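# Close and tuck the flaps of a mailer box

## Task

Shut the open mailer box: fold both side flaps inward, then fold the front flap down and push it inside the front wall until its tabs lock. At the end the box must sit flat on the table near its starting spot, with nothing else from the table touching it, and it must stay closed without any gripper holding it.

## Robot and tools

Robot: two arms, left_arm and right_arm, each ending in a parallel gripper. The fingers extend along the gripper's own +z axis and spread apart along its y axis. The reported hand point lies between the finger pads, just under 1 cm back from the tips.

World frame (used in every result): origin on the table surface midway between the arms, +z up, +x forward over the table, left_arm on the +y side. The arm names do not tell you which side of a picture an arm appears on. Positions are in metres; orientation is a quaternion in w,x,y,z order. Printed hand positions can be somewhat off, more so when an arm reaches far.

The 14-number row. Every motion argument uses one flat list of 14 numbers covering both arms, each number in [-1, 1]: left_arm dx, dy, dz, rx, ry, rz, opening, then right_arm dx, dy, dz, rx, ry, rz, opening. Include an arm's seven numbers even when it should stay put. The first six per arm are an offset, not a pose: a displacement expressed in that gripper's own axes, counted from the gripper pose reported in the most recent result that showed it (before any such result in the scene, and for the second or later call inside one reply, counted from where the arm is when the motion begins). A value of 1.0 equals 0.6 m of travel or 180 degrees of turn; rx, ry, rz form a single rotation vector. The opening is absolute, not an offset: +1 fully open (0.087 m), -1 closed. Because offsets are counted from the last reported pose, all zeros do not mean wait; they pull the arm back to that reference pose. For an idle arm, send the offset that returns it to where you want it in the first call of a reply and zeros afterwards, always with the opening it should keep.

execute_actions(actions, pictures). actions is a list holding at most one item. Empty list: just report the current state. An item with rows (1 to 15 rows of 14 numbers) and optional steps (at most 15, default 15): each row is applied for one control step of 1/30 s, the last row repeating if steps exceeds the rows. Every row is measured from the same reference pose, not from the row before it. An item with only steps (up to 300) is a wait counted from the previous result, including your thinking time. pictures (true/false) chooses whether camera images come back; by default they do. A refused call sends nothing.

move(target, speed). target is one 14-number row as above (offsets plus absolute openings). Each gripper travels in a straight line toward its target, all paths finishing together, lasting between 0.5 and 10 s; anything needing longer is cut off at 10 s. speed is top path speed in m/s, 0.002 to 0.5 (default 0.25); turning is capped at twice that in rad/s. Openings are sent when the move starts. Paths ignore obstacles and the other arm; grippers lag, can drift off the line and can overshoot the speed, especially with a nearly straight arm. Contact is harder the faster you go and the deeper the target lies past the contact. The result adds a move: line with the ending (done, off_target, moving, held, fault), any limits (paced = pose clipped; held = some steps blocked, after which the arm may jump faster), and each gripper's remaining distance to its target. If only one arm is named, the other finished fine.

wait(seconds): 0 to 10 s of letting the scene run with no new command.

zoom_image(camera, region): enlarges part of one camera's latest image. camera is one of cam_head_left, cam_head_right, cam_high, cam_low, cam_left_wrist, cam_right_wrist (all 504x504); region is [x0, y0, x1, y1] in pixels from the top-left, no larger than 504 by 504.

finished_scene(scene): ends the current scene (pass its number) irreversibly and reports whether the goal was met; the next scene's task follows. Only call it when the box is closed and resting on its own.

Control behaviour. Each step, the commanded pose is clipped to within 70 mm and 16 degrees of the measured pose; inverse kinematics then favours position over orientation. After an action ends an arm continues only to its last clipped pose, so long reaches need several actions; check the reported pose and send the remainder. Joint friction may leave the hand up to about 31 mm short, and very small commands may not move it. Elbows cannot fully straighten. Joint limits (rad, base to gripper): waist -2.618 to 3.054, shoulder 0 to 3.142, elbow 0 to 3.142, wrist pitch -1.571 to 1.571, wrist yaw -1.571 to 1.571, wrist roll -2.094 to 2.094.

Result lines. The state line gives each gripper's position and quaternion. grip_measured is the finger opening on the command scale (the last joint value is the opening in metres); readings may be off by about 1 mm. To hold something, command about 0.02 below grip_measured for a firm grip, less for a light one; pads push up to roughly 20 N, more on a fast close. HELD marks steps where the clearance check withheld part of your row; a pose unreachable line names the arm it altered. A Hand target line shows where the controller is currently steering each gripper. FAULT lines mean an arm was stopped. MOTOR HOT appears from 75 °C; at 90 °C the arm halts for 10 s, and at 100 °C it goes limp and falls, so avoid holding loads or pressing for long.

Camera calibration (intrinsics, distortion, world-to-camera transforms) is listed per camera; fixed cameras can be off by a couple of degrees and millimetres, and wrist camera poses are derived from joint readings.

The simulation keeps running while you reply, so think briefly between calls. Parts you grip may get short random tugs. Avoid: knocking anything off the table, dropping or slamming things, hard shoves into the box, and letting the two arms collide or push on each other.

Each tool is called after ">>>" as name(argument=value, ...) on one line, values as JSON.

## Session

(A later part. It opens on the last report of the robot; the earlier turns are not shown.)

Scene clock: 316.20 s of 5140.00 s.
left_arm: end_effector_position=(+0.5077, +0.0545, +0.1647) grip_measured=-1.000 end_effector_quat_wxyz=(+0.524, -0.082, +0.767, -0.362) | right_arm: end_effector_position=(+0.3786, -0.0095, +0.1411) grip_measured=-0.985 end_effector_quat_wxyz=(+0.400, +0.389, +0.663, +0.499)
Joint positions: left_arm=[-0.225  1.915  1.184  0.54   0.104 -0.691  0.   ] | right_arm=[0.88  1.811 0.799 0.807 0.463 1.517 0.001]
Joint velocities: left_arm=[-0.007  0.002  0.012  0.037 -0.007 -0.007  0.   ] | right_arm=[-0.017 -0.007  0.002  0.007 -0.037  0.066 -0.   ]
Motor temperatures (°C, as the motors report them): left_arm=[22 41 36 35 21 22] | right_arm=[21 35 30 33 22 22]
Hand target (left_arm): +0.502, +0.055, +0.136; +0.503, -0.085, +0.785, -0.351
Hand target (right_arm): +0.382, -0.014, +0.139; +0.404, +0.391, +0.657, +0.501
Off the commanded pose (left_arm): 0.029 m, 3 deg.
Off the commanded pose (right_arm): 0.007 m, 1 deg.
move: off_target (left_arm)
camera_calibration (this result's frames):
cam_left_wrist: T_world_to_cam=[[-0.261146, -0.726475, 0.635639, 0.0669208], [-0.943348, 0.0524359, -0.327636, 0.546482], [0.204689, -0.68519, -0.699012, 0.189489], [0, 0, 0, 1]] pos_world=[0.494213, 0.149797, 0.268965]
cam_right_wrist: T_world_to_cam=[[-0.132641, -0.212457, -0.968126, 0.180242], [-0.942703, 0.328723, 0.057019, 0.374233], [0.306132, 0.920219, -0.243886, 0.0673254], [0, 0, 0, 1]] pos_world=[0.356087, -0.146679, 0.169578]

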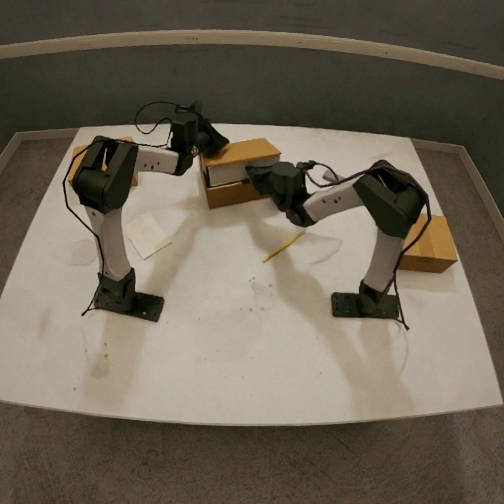

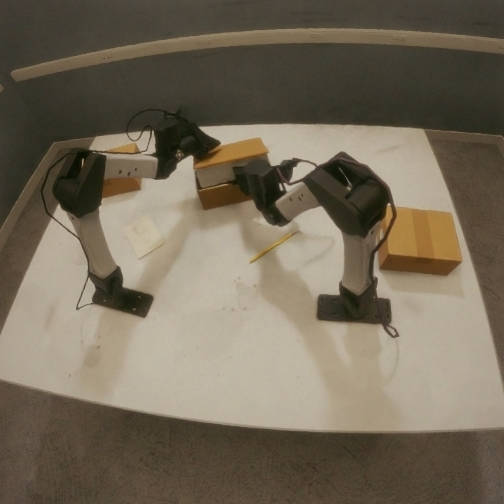

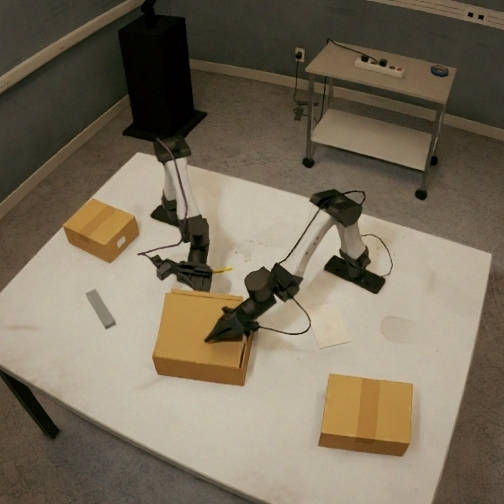

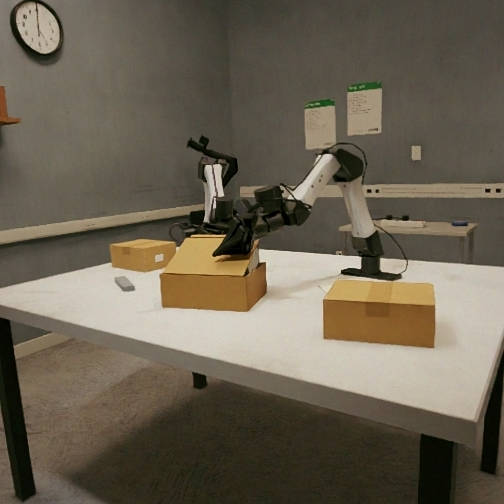

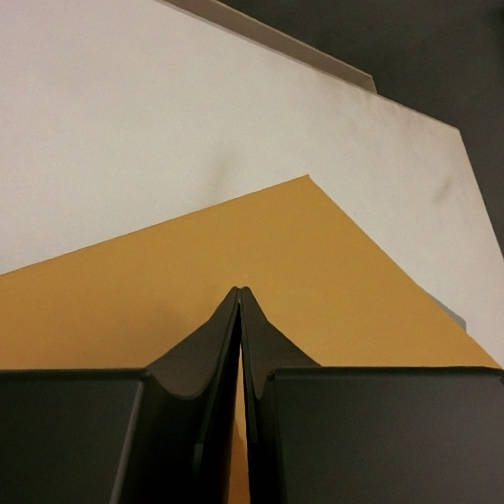

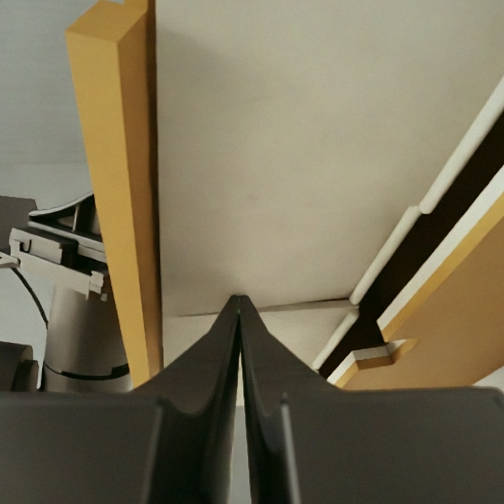

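Tip is inside. Retreat right, then press.

>>> move(target=[0.02,0.02,0,0,0,0,-1,0,0,-0.1,0,0,0,-1], speed=0.05)

>>> move(target=[0.1,0.08,0.0,0,0.06,0,-1,0,0,0,0,0,0,-1], speed=0.05)

>>> move(target=[-0.07,-0.06,-0.03,0,0,0,-1,0,0,0,0,0,0,-1], speed=0.08)

Scene clock: 320.37 s of 5140.00 s.
left_arm: end_effector_position=(+0.5079, +0.0545, +0.1689) grip_measured=-1.000 end_effector_quat_wxyz=(+0.536, -0.079, +0.755, -0.369) | right_arm: end_effector_position=(+0.3285, -0.0267, +0.1503) grip_measured=-0.985 end_effector_quat_wxyz=(+0.402, +0.385, +0.664, +0.500)
Joint positions: left_arm=[-0.225  1.915  1.162  0.599  0.104 -0.691  0.   ] | right_arm=[0.967 1.63  0.628 0.794 0.545 1.527 0.001]
Joint velocities: left_arm=[-0.007 -0.007 -0.007 -0.037 -0.007  0.037  0.   ] | right_arm=[-0.007 -0.002  0.002 -0.037 -0.007  0.007  0.   ]
Motor temperatures (°C, as the motors report them): left_arm=[22 41 35 35 21 22] | right_arm=[21 35 30 33 22 22]
Hand target (left_arm): +0.505, +0.057, +0.148; +0.524, -0.081, +0.767, -0.362
Hand target (right_arm): +0.324, -0.030, +0.151; +0.401, +0.389, +0.663, +0.499
Off the commanded pose (left_arm): 0.021 m, 2 deg.
Off the commanded pose (right_arm): 0.007 m, 1 deg.
move: off_target (left_arm)
camera_calibration (this result's frames):
cam_left_wrist: T_world_to_cam=[[-0.282607, -0.717657, 0.636476, 0.0746755], [-0.931478, 0.0468487, -0.360769, 0.547924], [0.22909, -0.69482, -0.681721, 0.17756], [0, 0, 0, 1]] pos_world=[0.490806, 0.151294, 0.271191]
cam_right_wrist: T_world_to_cam=[[-0.125012, -0.217099, -0.968112, 0.176253], [-0.94453, 0.324728, 0.0491461, 0.333837], [0.303703, 0.920554, -0.245652, 0.101759], [0, 0, 0, 1]] pos_world=[0.306448, -0.163816, 0.179223]

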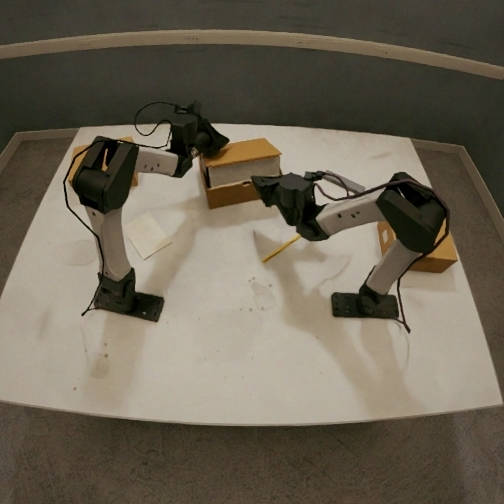

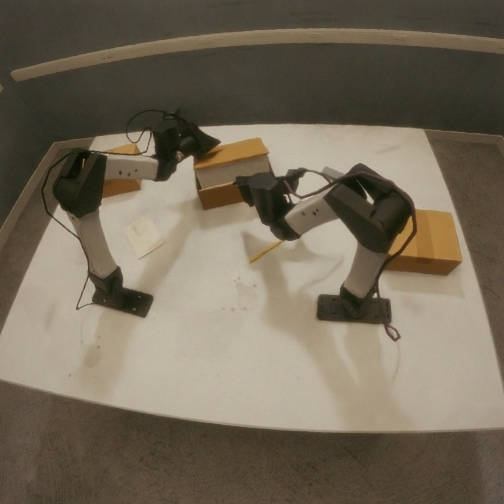

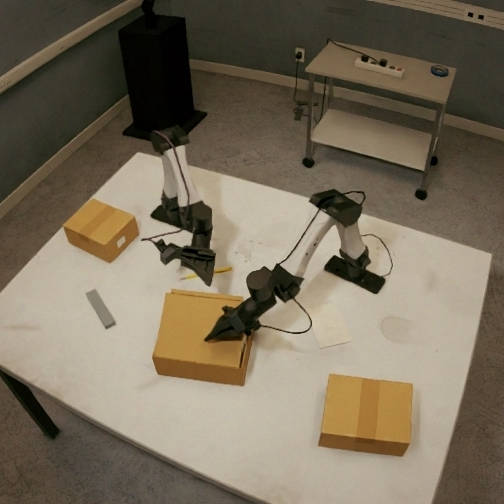

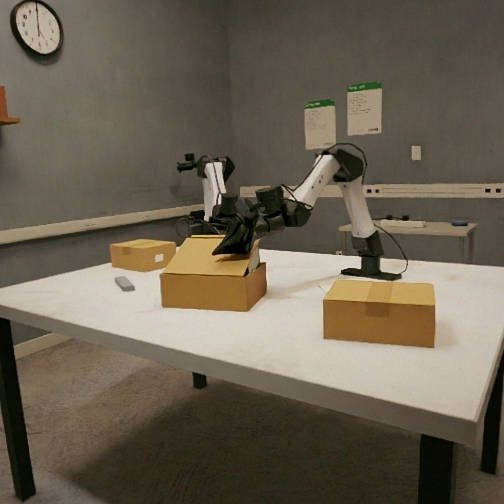

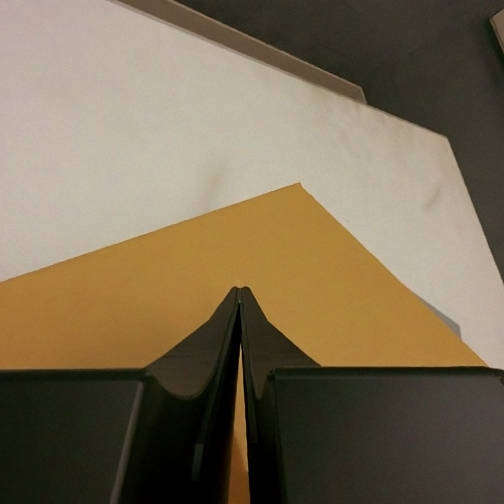

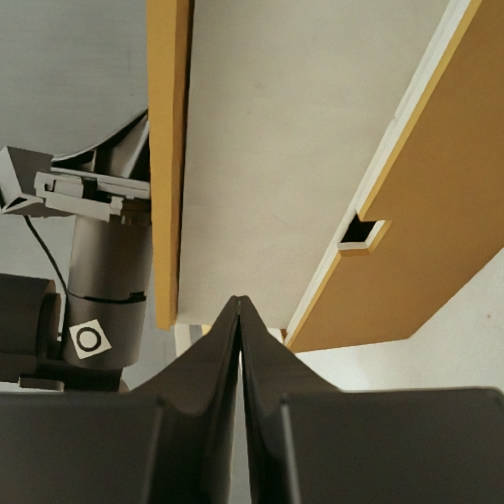

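Scene clock: 322.50 s of 5140.00 s.
left_arm: end_effector_position=(+0.5021, +0.0499, +0.1261) grip_measured=-1.000 end_effector_quat_wxyz=(+0.490, -0.038, +0.779, -0.389) | right_arm: end_effector_position=(+0.3286, -0.0267, +0.1503) grip_measured=-0.985 end_effector_quat_wxyz=(+0.403, +0.385, +0.663, +0.499)
Joint positions: left_arm=[-0.192  1.998  1.158  0.613  0.257 -0.662  0.   ] | right_arm=[0.967 1.63  0.628 0.794 0.545 1.527 0.001]
Joint velocities: left_arm=[ 0.007 -0.002 -0.007  0.051 -0.007  0.007  0.   ] | right_arm=[-0.022  0.007 -0.012 -0.095 -0.051 -0.037 -0.   ]
Motor temperatures (°C, as the motors report them): left_arm=[22 41 35 35 21 22] | right_arm=[21 35 30 33 22 22]
Hand target (left_arm): +0.495, +0.057, +0.094; +0.463, -0.044, +0.801, -0.376
Hand target (right_arm): +0.329, -0.027, +0.150; +0.403, +0.385, +0.663, +0.500
Off the commanded pose (left_arm): 0.035 m, 4 deg.
Off the commanded pose (right_arm): 0.000 m, 0 deg.
move: off_target (left_arm)
camera_calibration (this result's frames):
cam_left_wrist: T_world_to_cam=[[-0.329287, -0.695014, 0.63916, 0.118895], [-0.939018, 0.170016, -0.298897, 0.517146], [0.0990698, -0.698606, -0.708615, 0.21534], [0, 0, 0, 1]] pos_world=[0.503426, 0.145148, 0.231174]
cam_right_wrist: T_world_to_cam=[[-0.125032, -0.217099, -0.968109, 0.176256], [-0.944412, 0.325083, 0.0490712, 0.333874], [0.304062, 0.920429, -0.245676, 0.101682], [0, 0, 0, 1]] pos_world=[0.306435, -0.163863, 0.179233]

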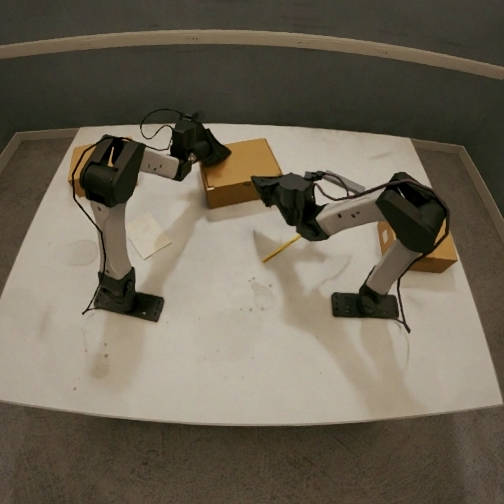

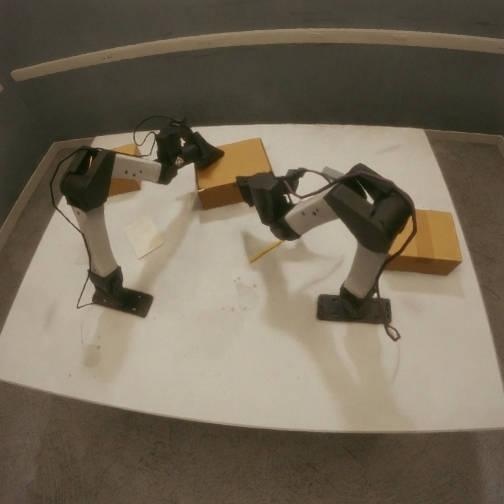

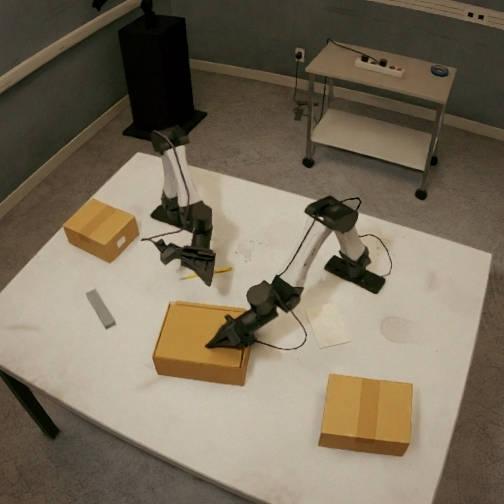

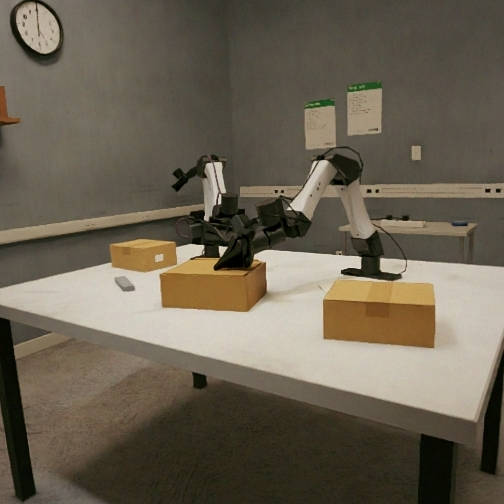

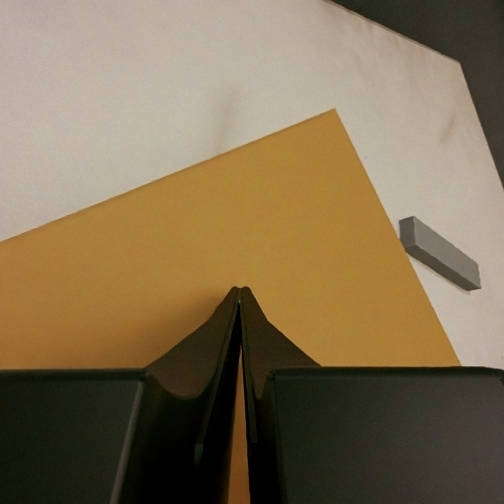

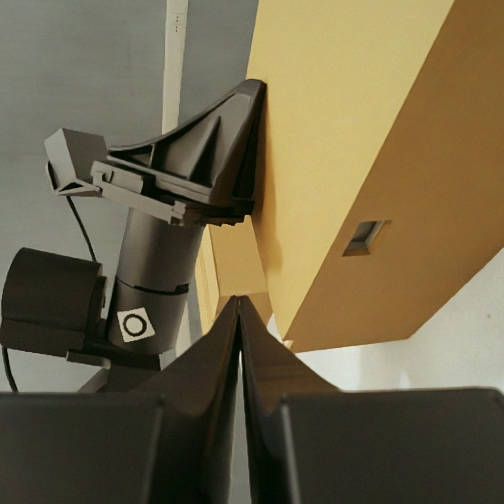

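Scene clock: 323.80 s of 5140.00 s.
left_arm: end_effector_position=(+0.4977, +0.0515, +0.1849) grip_measured=-1.000 end_effector_quat_wxyz=(+0.496, -0.036, +0.774, -0.392) | right_arm: end_effector_position=(+0.3286, -0.0267, +0.1503) grip_measured=-0.985 end_effector_quat_wxyz=(+0.403, +0.385, +0.663, +0.499)
Joint positions: left_arm=[-0.192  1.877  1.233  0.434  0.257 -0.662  0.   ] | right_arm=[0.967 1.63  0.628 0.794 0.545 1.527 0.001]
Joint velocities: left_arm=[-0.002 -0.017 -0.007  0.081 -0.022 -0.037  0.   ] | right_arm=[ 0.007  0.007 -0.002  0.081  0.022 -0.037 -0.001]
Motor temperatures (°C, as the motors report them): left_arm=[22 41 35 35 21 22] | right_arm=[21 35 30 33 22 22]
Hand target (left_arm): +0.498, +0.054, +0.184; +0.490, -0.038, +0.779, -0.389
Hand target (right_arm): +0.329, -0.027, +0.150; +0.403, +0.385, +0.663, +0.499
Off the commanded pose (left_arm): 0.002 m, 1 deg.
Off the commanded pose (right_arm): 0.000 m, 0 deg.
move: done
camera_calibration (this result's frames):
cam_left_wrist: T_world_to_cam=[[-0.340014, -0.69089, 0.638014, 0.0863077], [-0.933921, 0.168442, -0.315308, 0.530908], [0.110375, -0.703063, -0.702509, 0.252024], [0, 0, 0, 1]] pos_world=[0.497354, 0.147391, 0.289383]
cam_right_wrist: T_world_to_cam=[[-0.125032, -0.217099, -0.968109, 0.176256], [-0.944412, 0.325083, 0.0490712, 0.333874], [0.304062, 0.920429, -0.245676, 0.101682], [0, 0, 0, 1]] pos_world=[0.306435, -0.163863, 0.179233]

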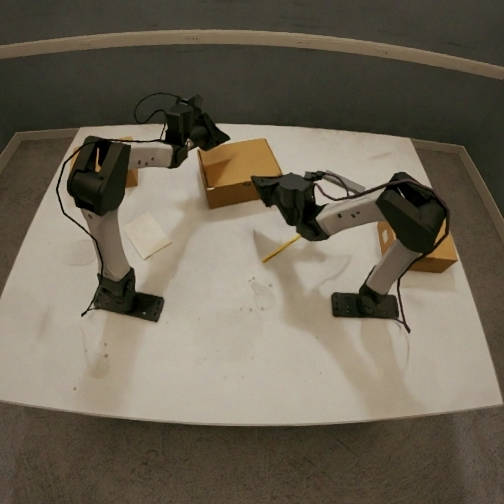

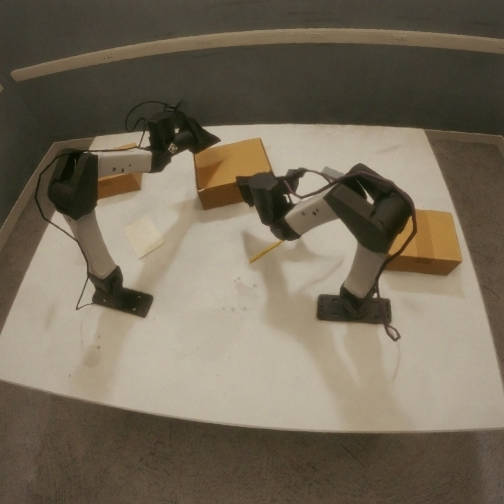

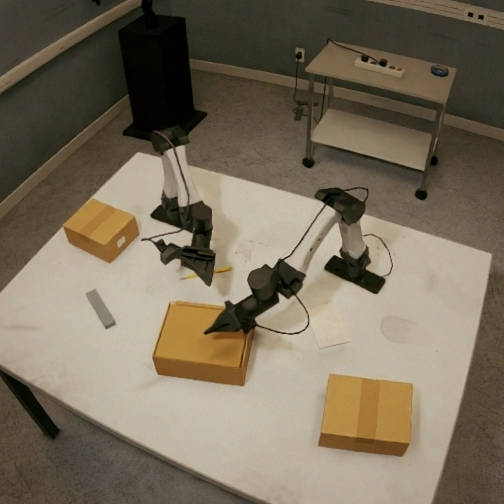

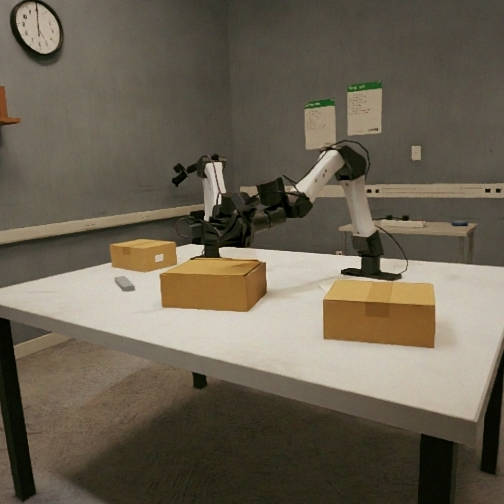

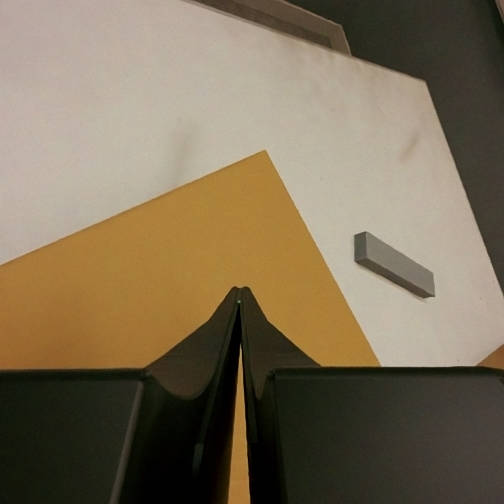

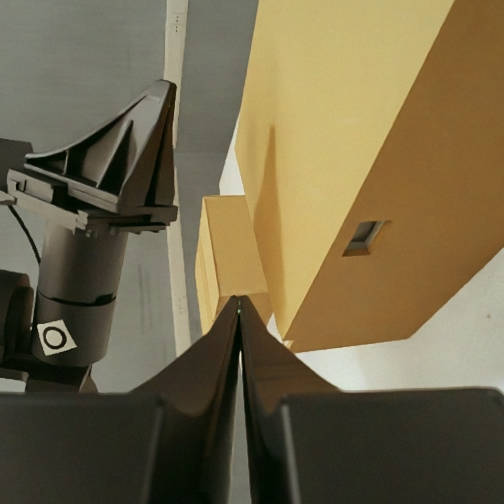

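>>> move(target=[-0.1,0.1,-0.1,0,0,0,-1,0.23,-0.105,0.07,0,0,0,-1], speed=0.12)

>>> move(target=[0,0,0,0,0,0,-1,0,0.02,0.13,0,0,0,-1], speed=0.05)

Scene clock: 328.63 s of 5140.00 s.
left_arm: end_effector_position=(+0.5064, +0.1514, +0.2160) grip_measured=-1.000 end_effector_quat_wxyz=(+0.515, -0.028, +0.761, -0.393) | right_arm: end_effector_position=(+0.3081, +0.0953, +0.0557) grip_measured=-0.985 end_effector_quat_wxyz=(+0.405, +0.377, +0.678, +0.484)
Joint positions: left_arm=[ 0.057  1.779  1.206  0.388  0.497 -0.601  0.   ] | right_arm=[1.2   2.192 0.983 0.921 0.768 1.584 0.001]
Joint velocities: left_arm=[ 0.002  0.022 -0.002 -0.095 -0.022 -0.081  0.   ] | right_arm=[-0.007 -0.007  0.012  0.037 -0.022  0.007 -0.001]
Motor temperatures (°C, as the motors report them): left_arm=[22 41 36 35 21 22] | right_arm=[21 34 31 33 22 22]
Hand target (left_arm): +0.499, +0.154, +0.202; +0.497, -0.034, +0.775, -0.390
Hand target (right_arm): +0.310, +0.102, +0.065; +0.403, +0.385, +0.664, +0.499
Off the commanded pose (left_arm): 0.015 m, 3 deg.
Off the commanded pose (right_arm): 0.008 m, 3 deg.
After step 90, 0.07 s passed at rest.
move: off_target (left_arm, right_arm)
camera_calibration (this result's frames):
cam_left_wrist: T_world_to_cam=[[-0.368492, -0.690441, 0.622499, 0.156144], [-0.91813, 0.16529, -0.360163, 0.534144], [0.145778, -0.704252, -0.694822, 0.32376], [0, 0, 0, 1]] pos_world=[0.500754, 0.247528, 0.320135]
cam_right_wrist: T_world_to_cam=[[-0.135974, -0.260556, -0.955836, 0.11541], [-0.946004, 0.320708, 0.0471515, 0.280507], [0.294258, 0.910635, -0.290095, -0.0212862], [0, 0, 0, 1]] pos_world=[0.287317, -0.0405059, 0.0909114]

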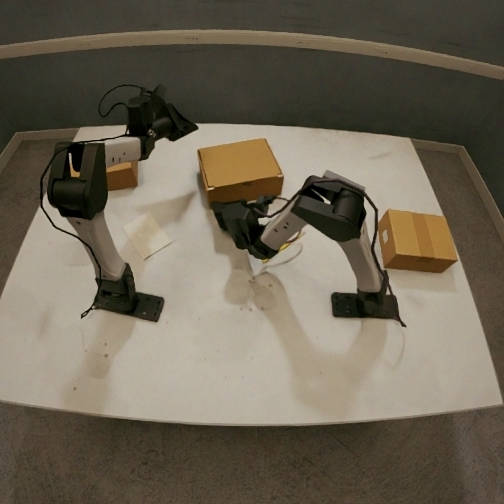

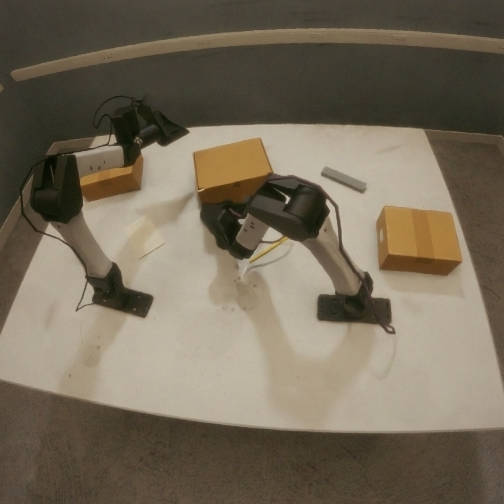

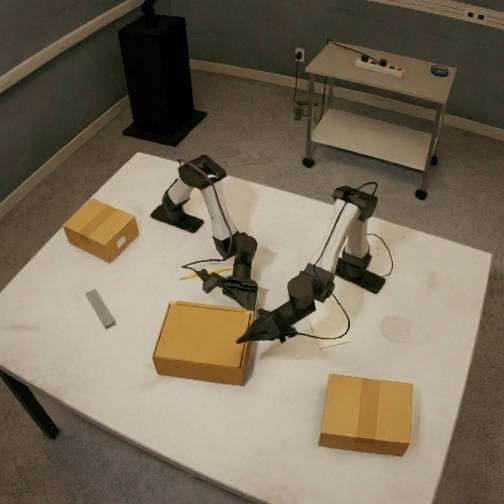

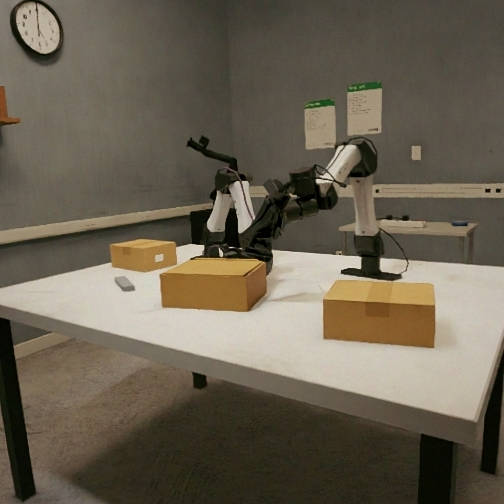

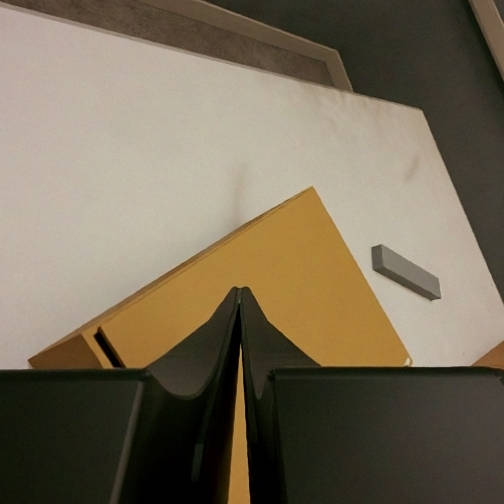

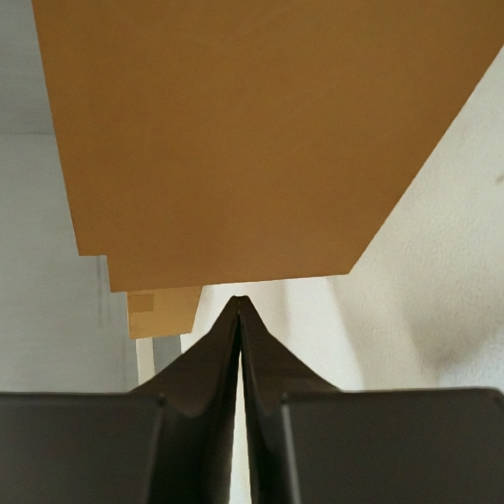

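Scene clock: 330.50 s of 5140.00 s.
left_arm: end_effector_position=(+0.5064, +0.1514, +0.2160) grip_measured=-1.000 end_effector_quat_wxyz=(+0.515, -0.028, +0.761, -0.393) | right_arm: end_effector_position=(+0.3660, +0.1322, +0.0594) grip_measured=-0.985 end_effector_quat_wxyz=(+0.391, +0.370, +0.678, +0.501)
Joint positions: left_arm=[ 0.057  1.779  1.206  0.388  0.497 -0.601  0.   ] | right_arm=[1.101 2.33  1.252 0.836 0.634 1.552 0.001]
Joint velocities: left_arm=[ 0.002 -0.002 -0.012 -0.037 -0.007 -0.051  0.   ] | right_arm=[ 0.002 -0.007 -0.007 -0.037 -0.037  0.037 -0.   ]
Motor temperatures (°C, as the motors report them): left_arm=[22 41 36 35 21 22] | right_arm=[21 34 31 33 22 22]
Hand target (left_arm): +0.506, +0.151, +0.216; +0.515, -0.028, +0.761, -0.393
Hand target (right_arm): +0.380, +0.125, +0.052; +0.404, +0.377, +0.678, +0.484
Off the commanded pose (left_arm): 0.000 m, 0 deg.
Off the commanded pose (right_arm): 0.018 m, 3 deg.
move: off_target (right_arm)
camera_calibration (this result's frames):
cam_left_wrist: T_world_to_cam=[[-0.368492, -0.690441, 0.622499, 0.156144], [-0.91813, 0.16529, -0.360163, 0.534144], [0.145778, -0.704252, -0.694822, 0.32376], [0, 0, 0, 1]] pos_world=[0.500754, 0.247528, 0.320135]
cam_right_wrist: T_world_to_cam=[[-0.125805, -0.237934, -0.963099, 0.130149], [-0.956972, 0.284999, 0.0545956, 0.331574], [0.261492, 0.928527, -0.263551, -0.0627783], [0, 0, 0, 1]] pos_world=[0.350097, -0.00523982, 0.0906989]

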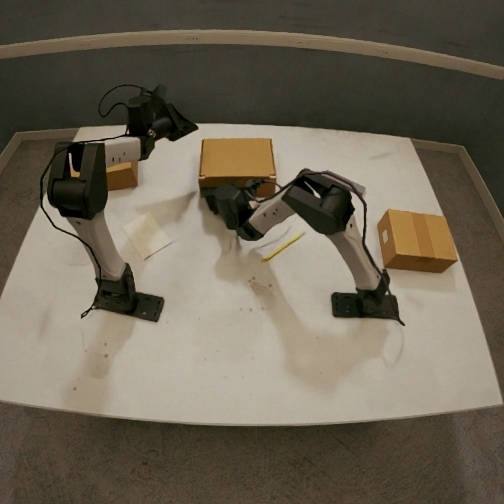

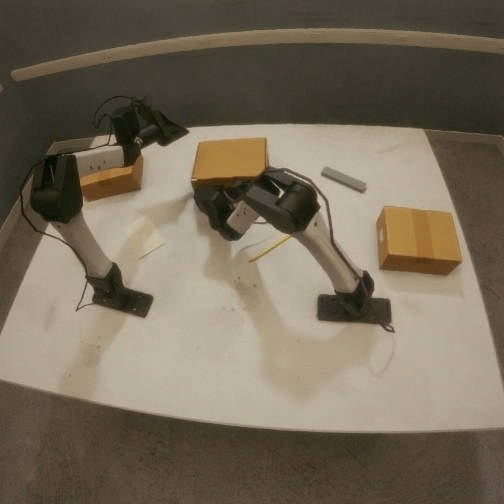

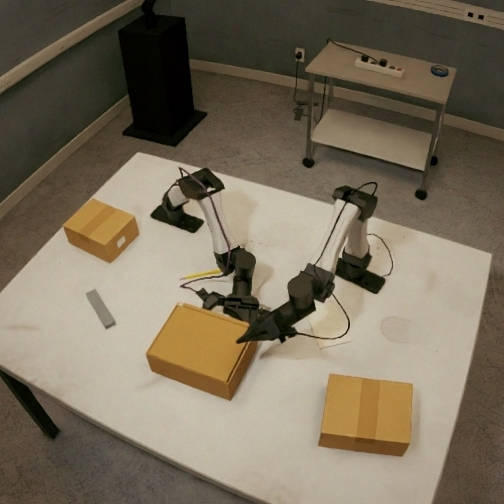

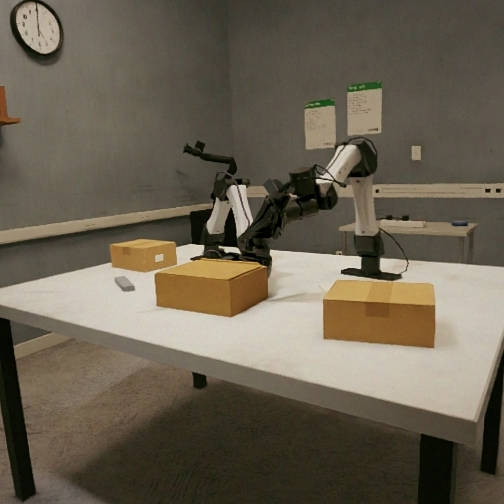

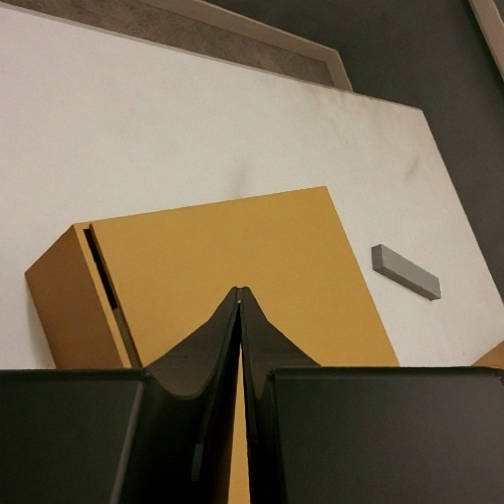

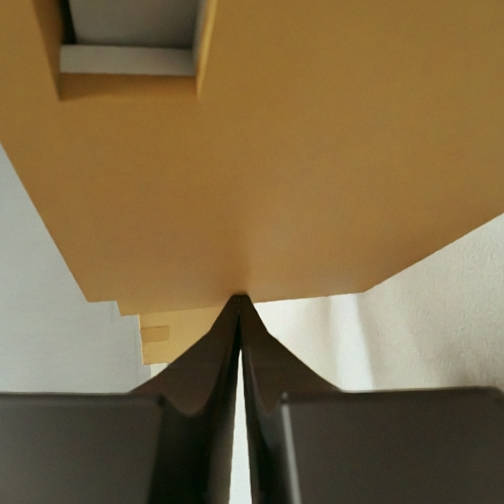

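>>> move(target=[0,0,0,0,0,0,-1,0,0.05,-0.1,0,0,0,-1], speed=0.12)

>>> finished_scene(scene=1)

Scene clock: 332.93 s of 5140.00 s.
left_arm: end_effector_position=(+0.5064, +0.1514, +0.2160) grip_measured=-1.000 end_effector_quat_wxyz=(+0.515, -0.028, +0.761, -0.393) | right_arm: end_effector_position=(+0.3182, +0.1191, +0.0958) grip_measured=-0.985 end_effector_quat_wxyz=(+0.392, +0.366, +0.679, +0.502)
Joint positions: left_arm=[ 0.057  1.779  1.206  0.388  0.497 -0.601  0.   ] | right_arm=[1.185 2.138 1.093 0.793 0.711 1.569 0.001]
Joint velocities: left_arm=[-0.012 -0.012  0.027 -0.051  0.007  0.022  0.   ] | right_arm=[ 0.012 -0.012 -0.002  0.007  0.022  0.022  0.   ]
Motor temperatures (°C, as the motors report them): left_arm=[22 41 36 35 21 22] | right_arm=[21 35 31 32 22 22]
Hand target (left_arm): +0.506, +0.151, +0.216; +0.515, -0.028, +0.761, -0.393
Hand target (right_arm): +0.315, +0.115, +0.099; +0.392, +0.370, +0.678, +0.501
Off the commanded pose (left_arm): 0.000 m, 0 deg.
Off the commanded pose (right_arm): 0.006 m, 1 deg.
move: done
camera_calibration (this result's frames):
cam_left_wrist: T_world_to_cam=[[-0.368492, -0.690441, 0.622499, 0.156144], [-0.91813, 0.16529, -0.360163, 0.534144], [0.145778, -0.704252, -0.694822, 0.32376], [0, 0, 0, 1]] pos_world=[0.500754, 0.247528, 0.320135]
cam_right_wrist: T_world_to_cam=[[-0.118987, -0.24191, -0.962975, 0.154344], [-0.958974, 0.279346, 0.0483175, 0.289526], [0.257315, 0.929218, -0.265224, -0.0271147], [0, 0, 0, 1]] pos_world=[0.302989, -0.018345, 0.127449]

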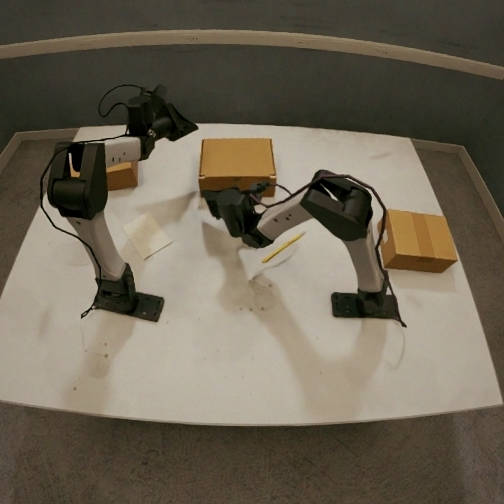

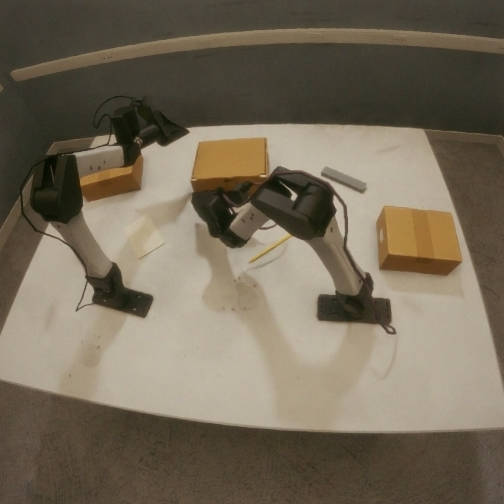

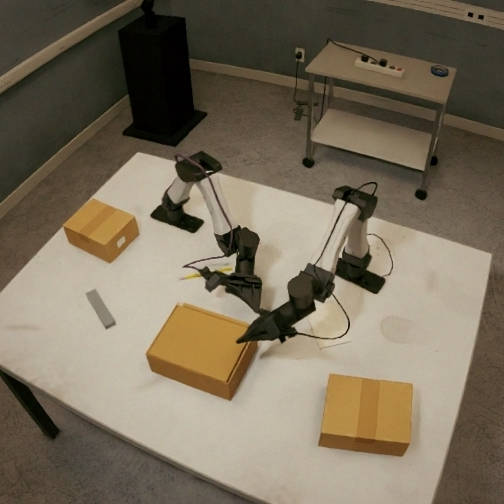

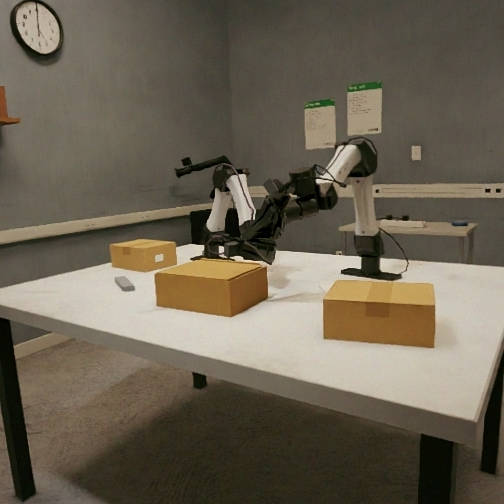

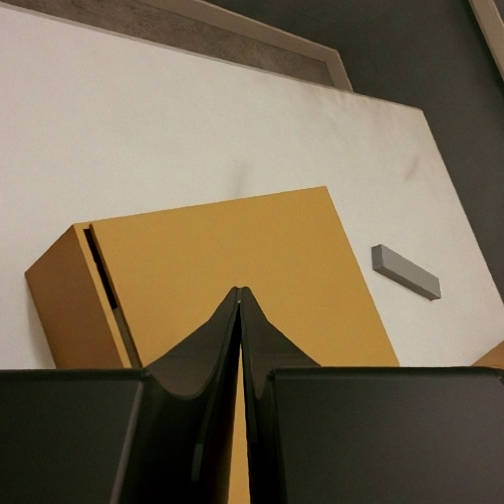

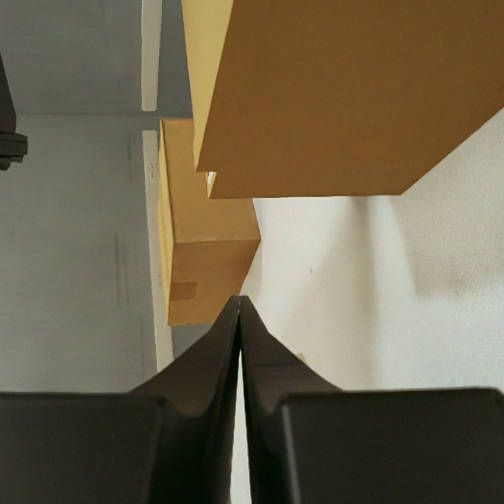

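The scene is finished: the task was done.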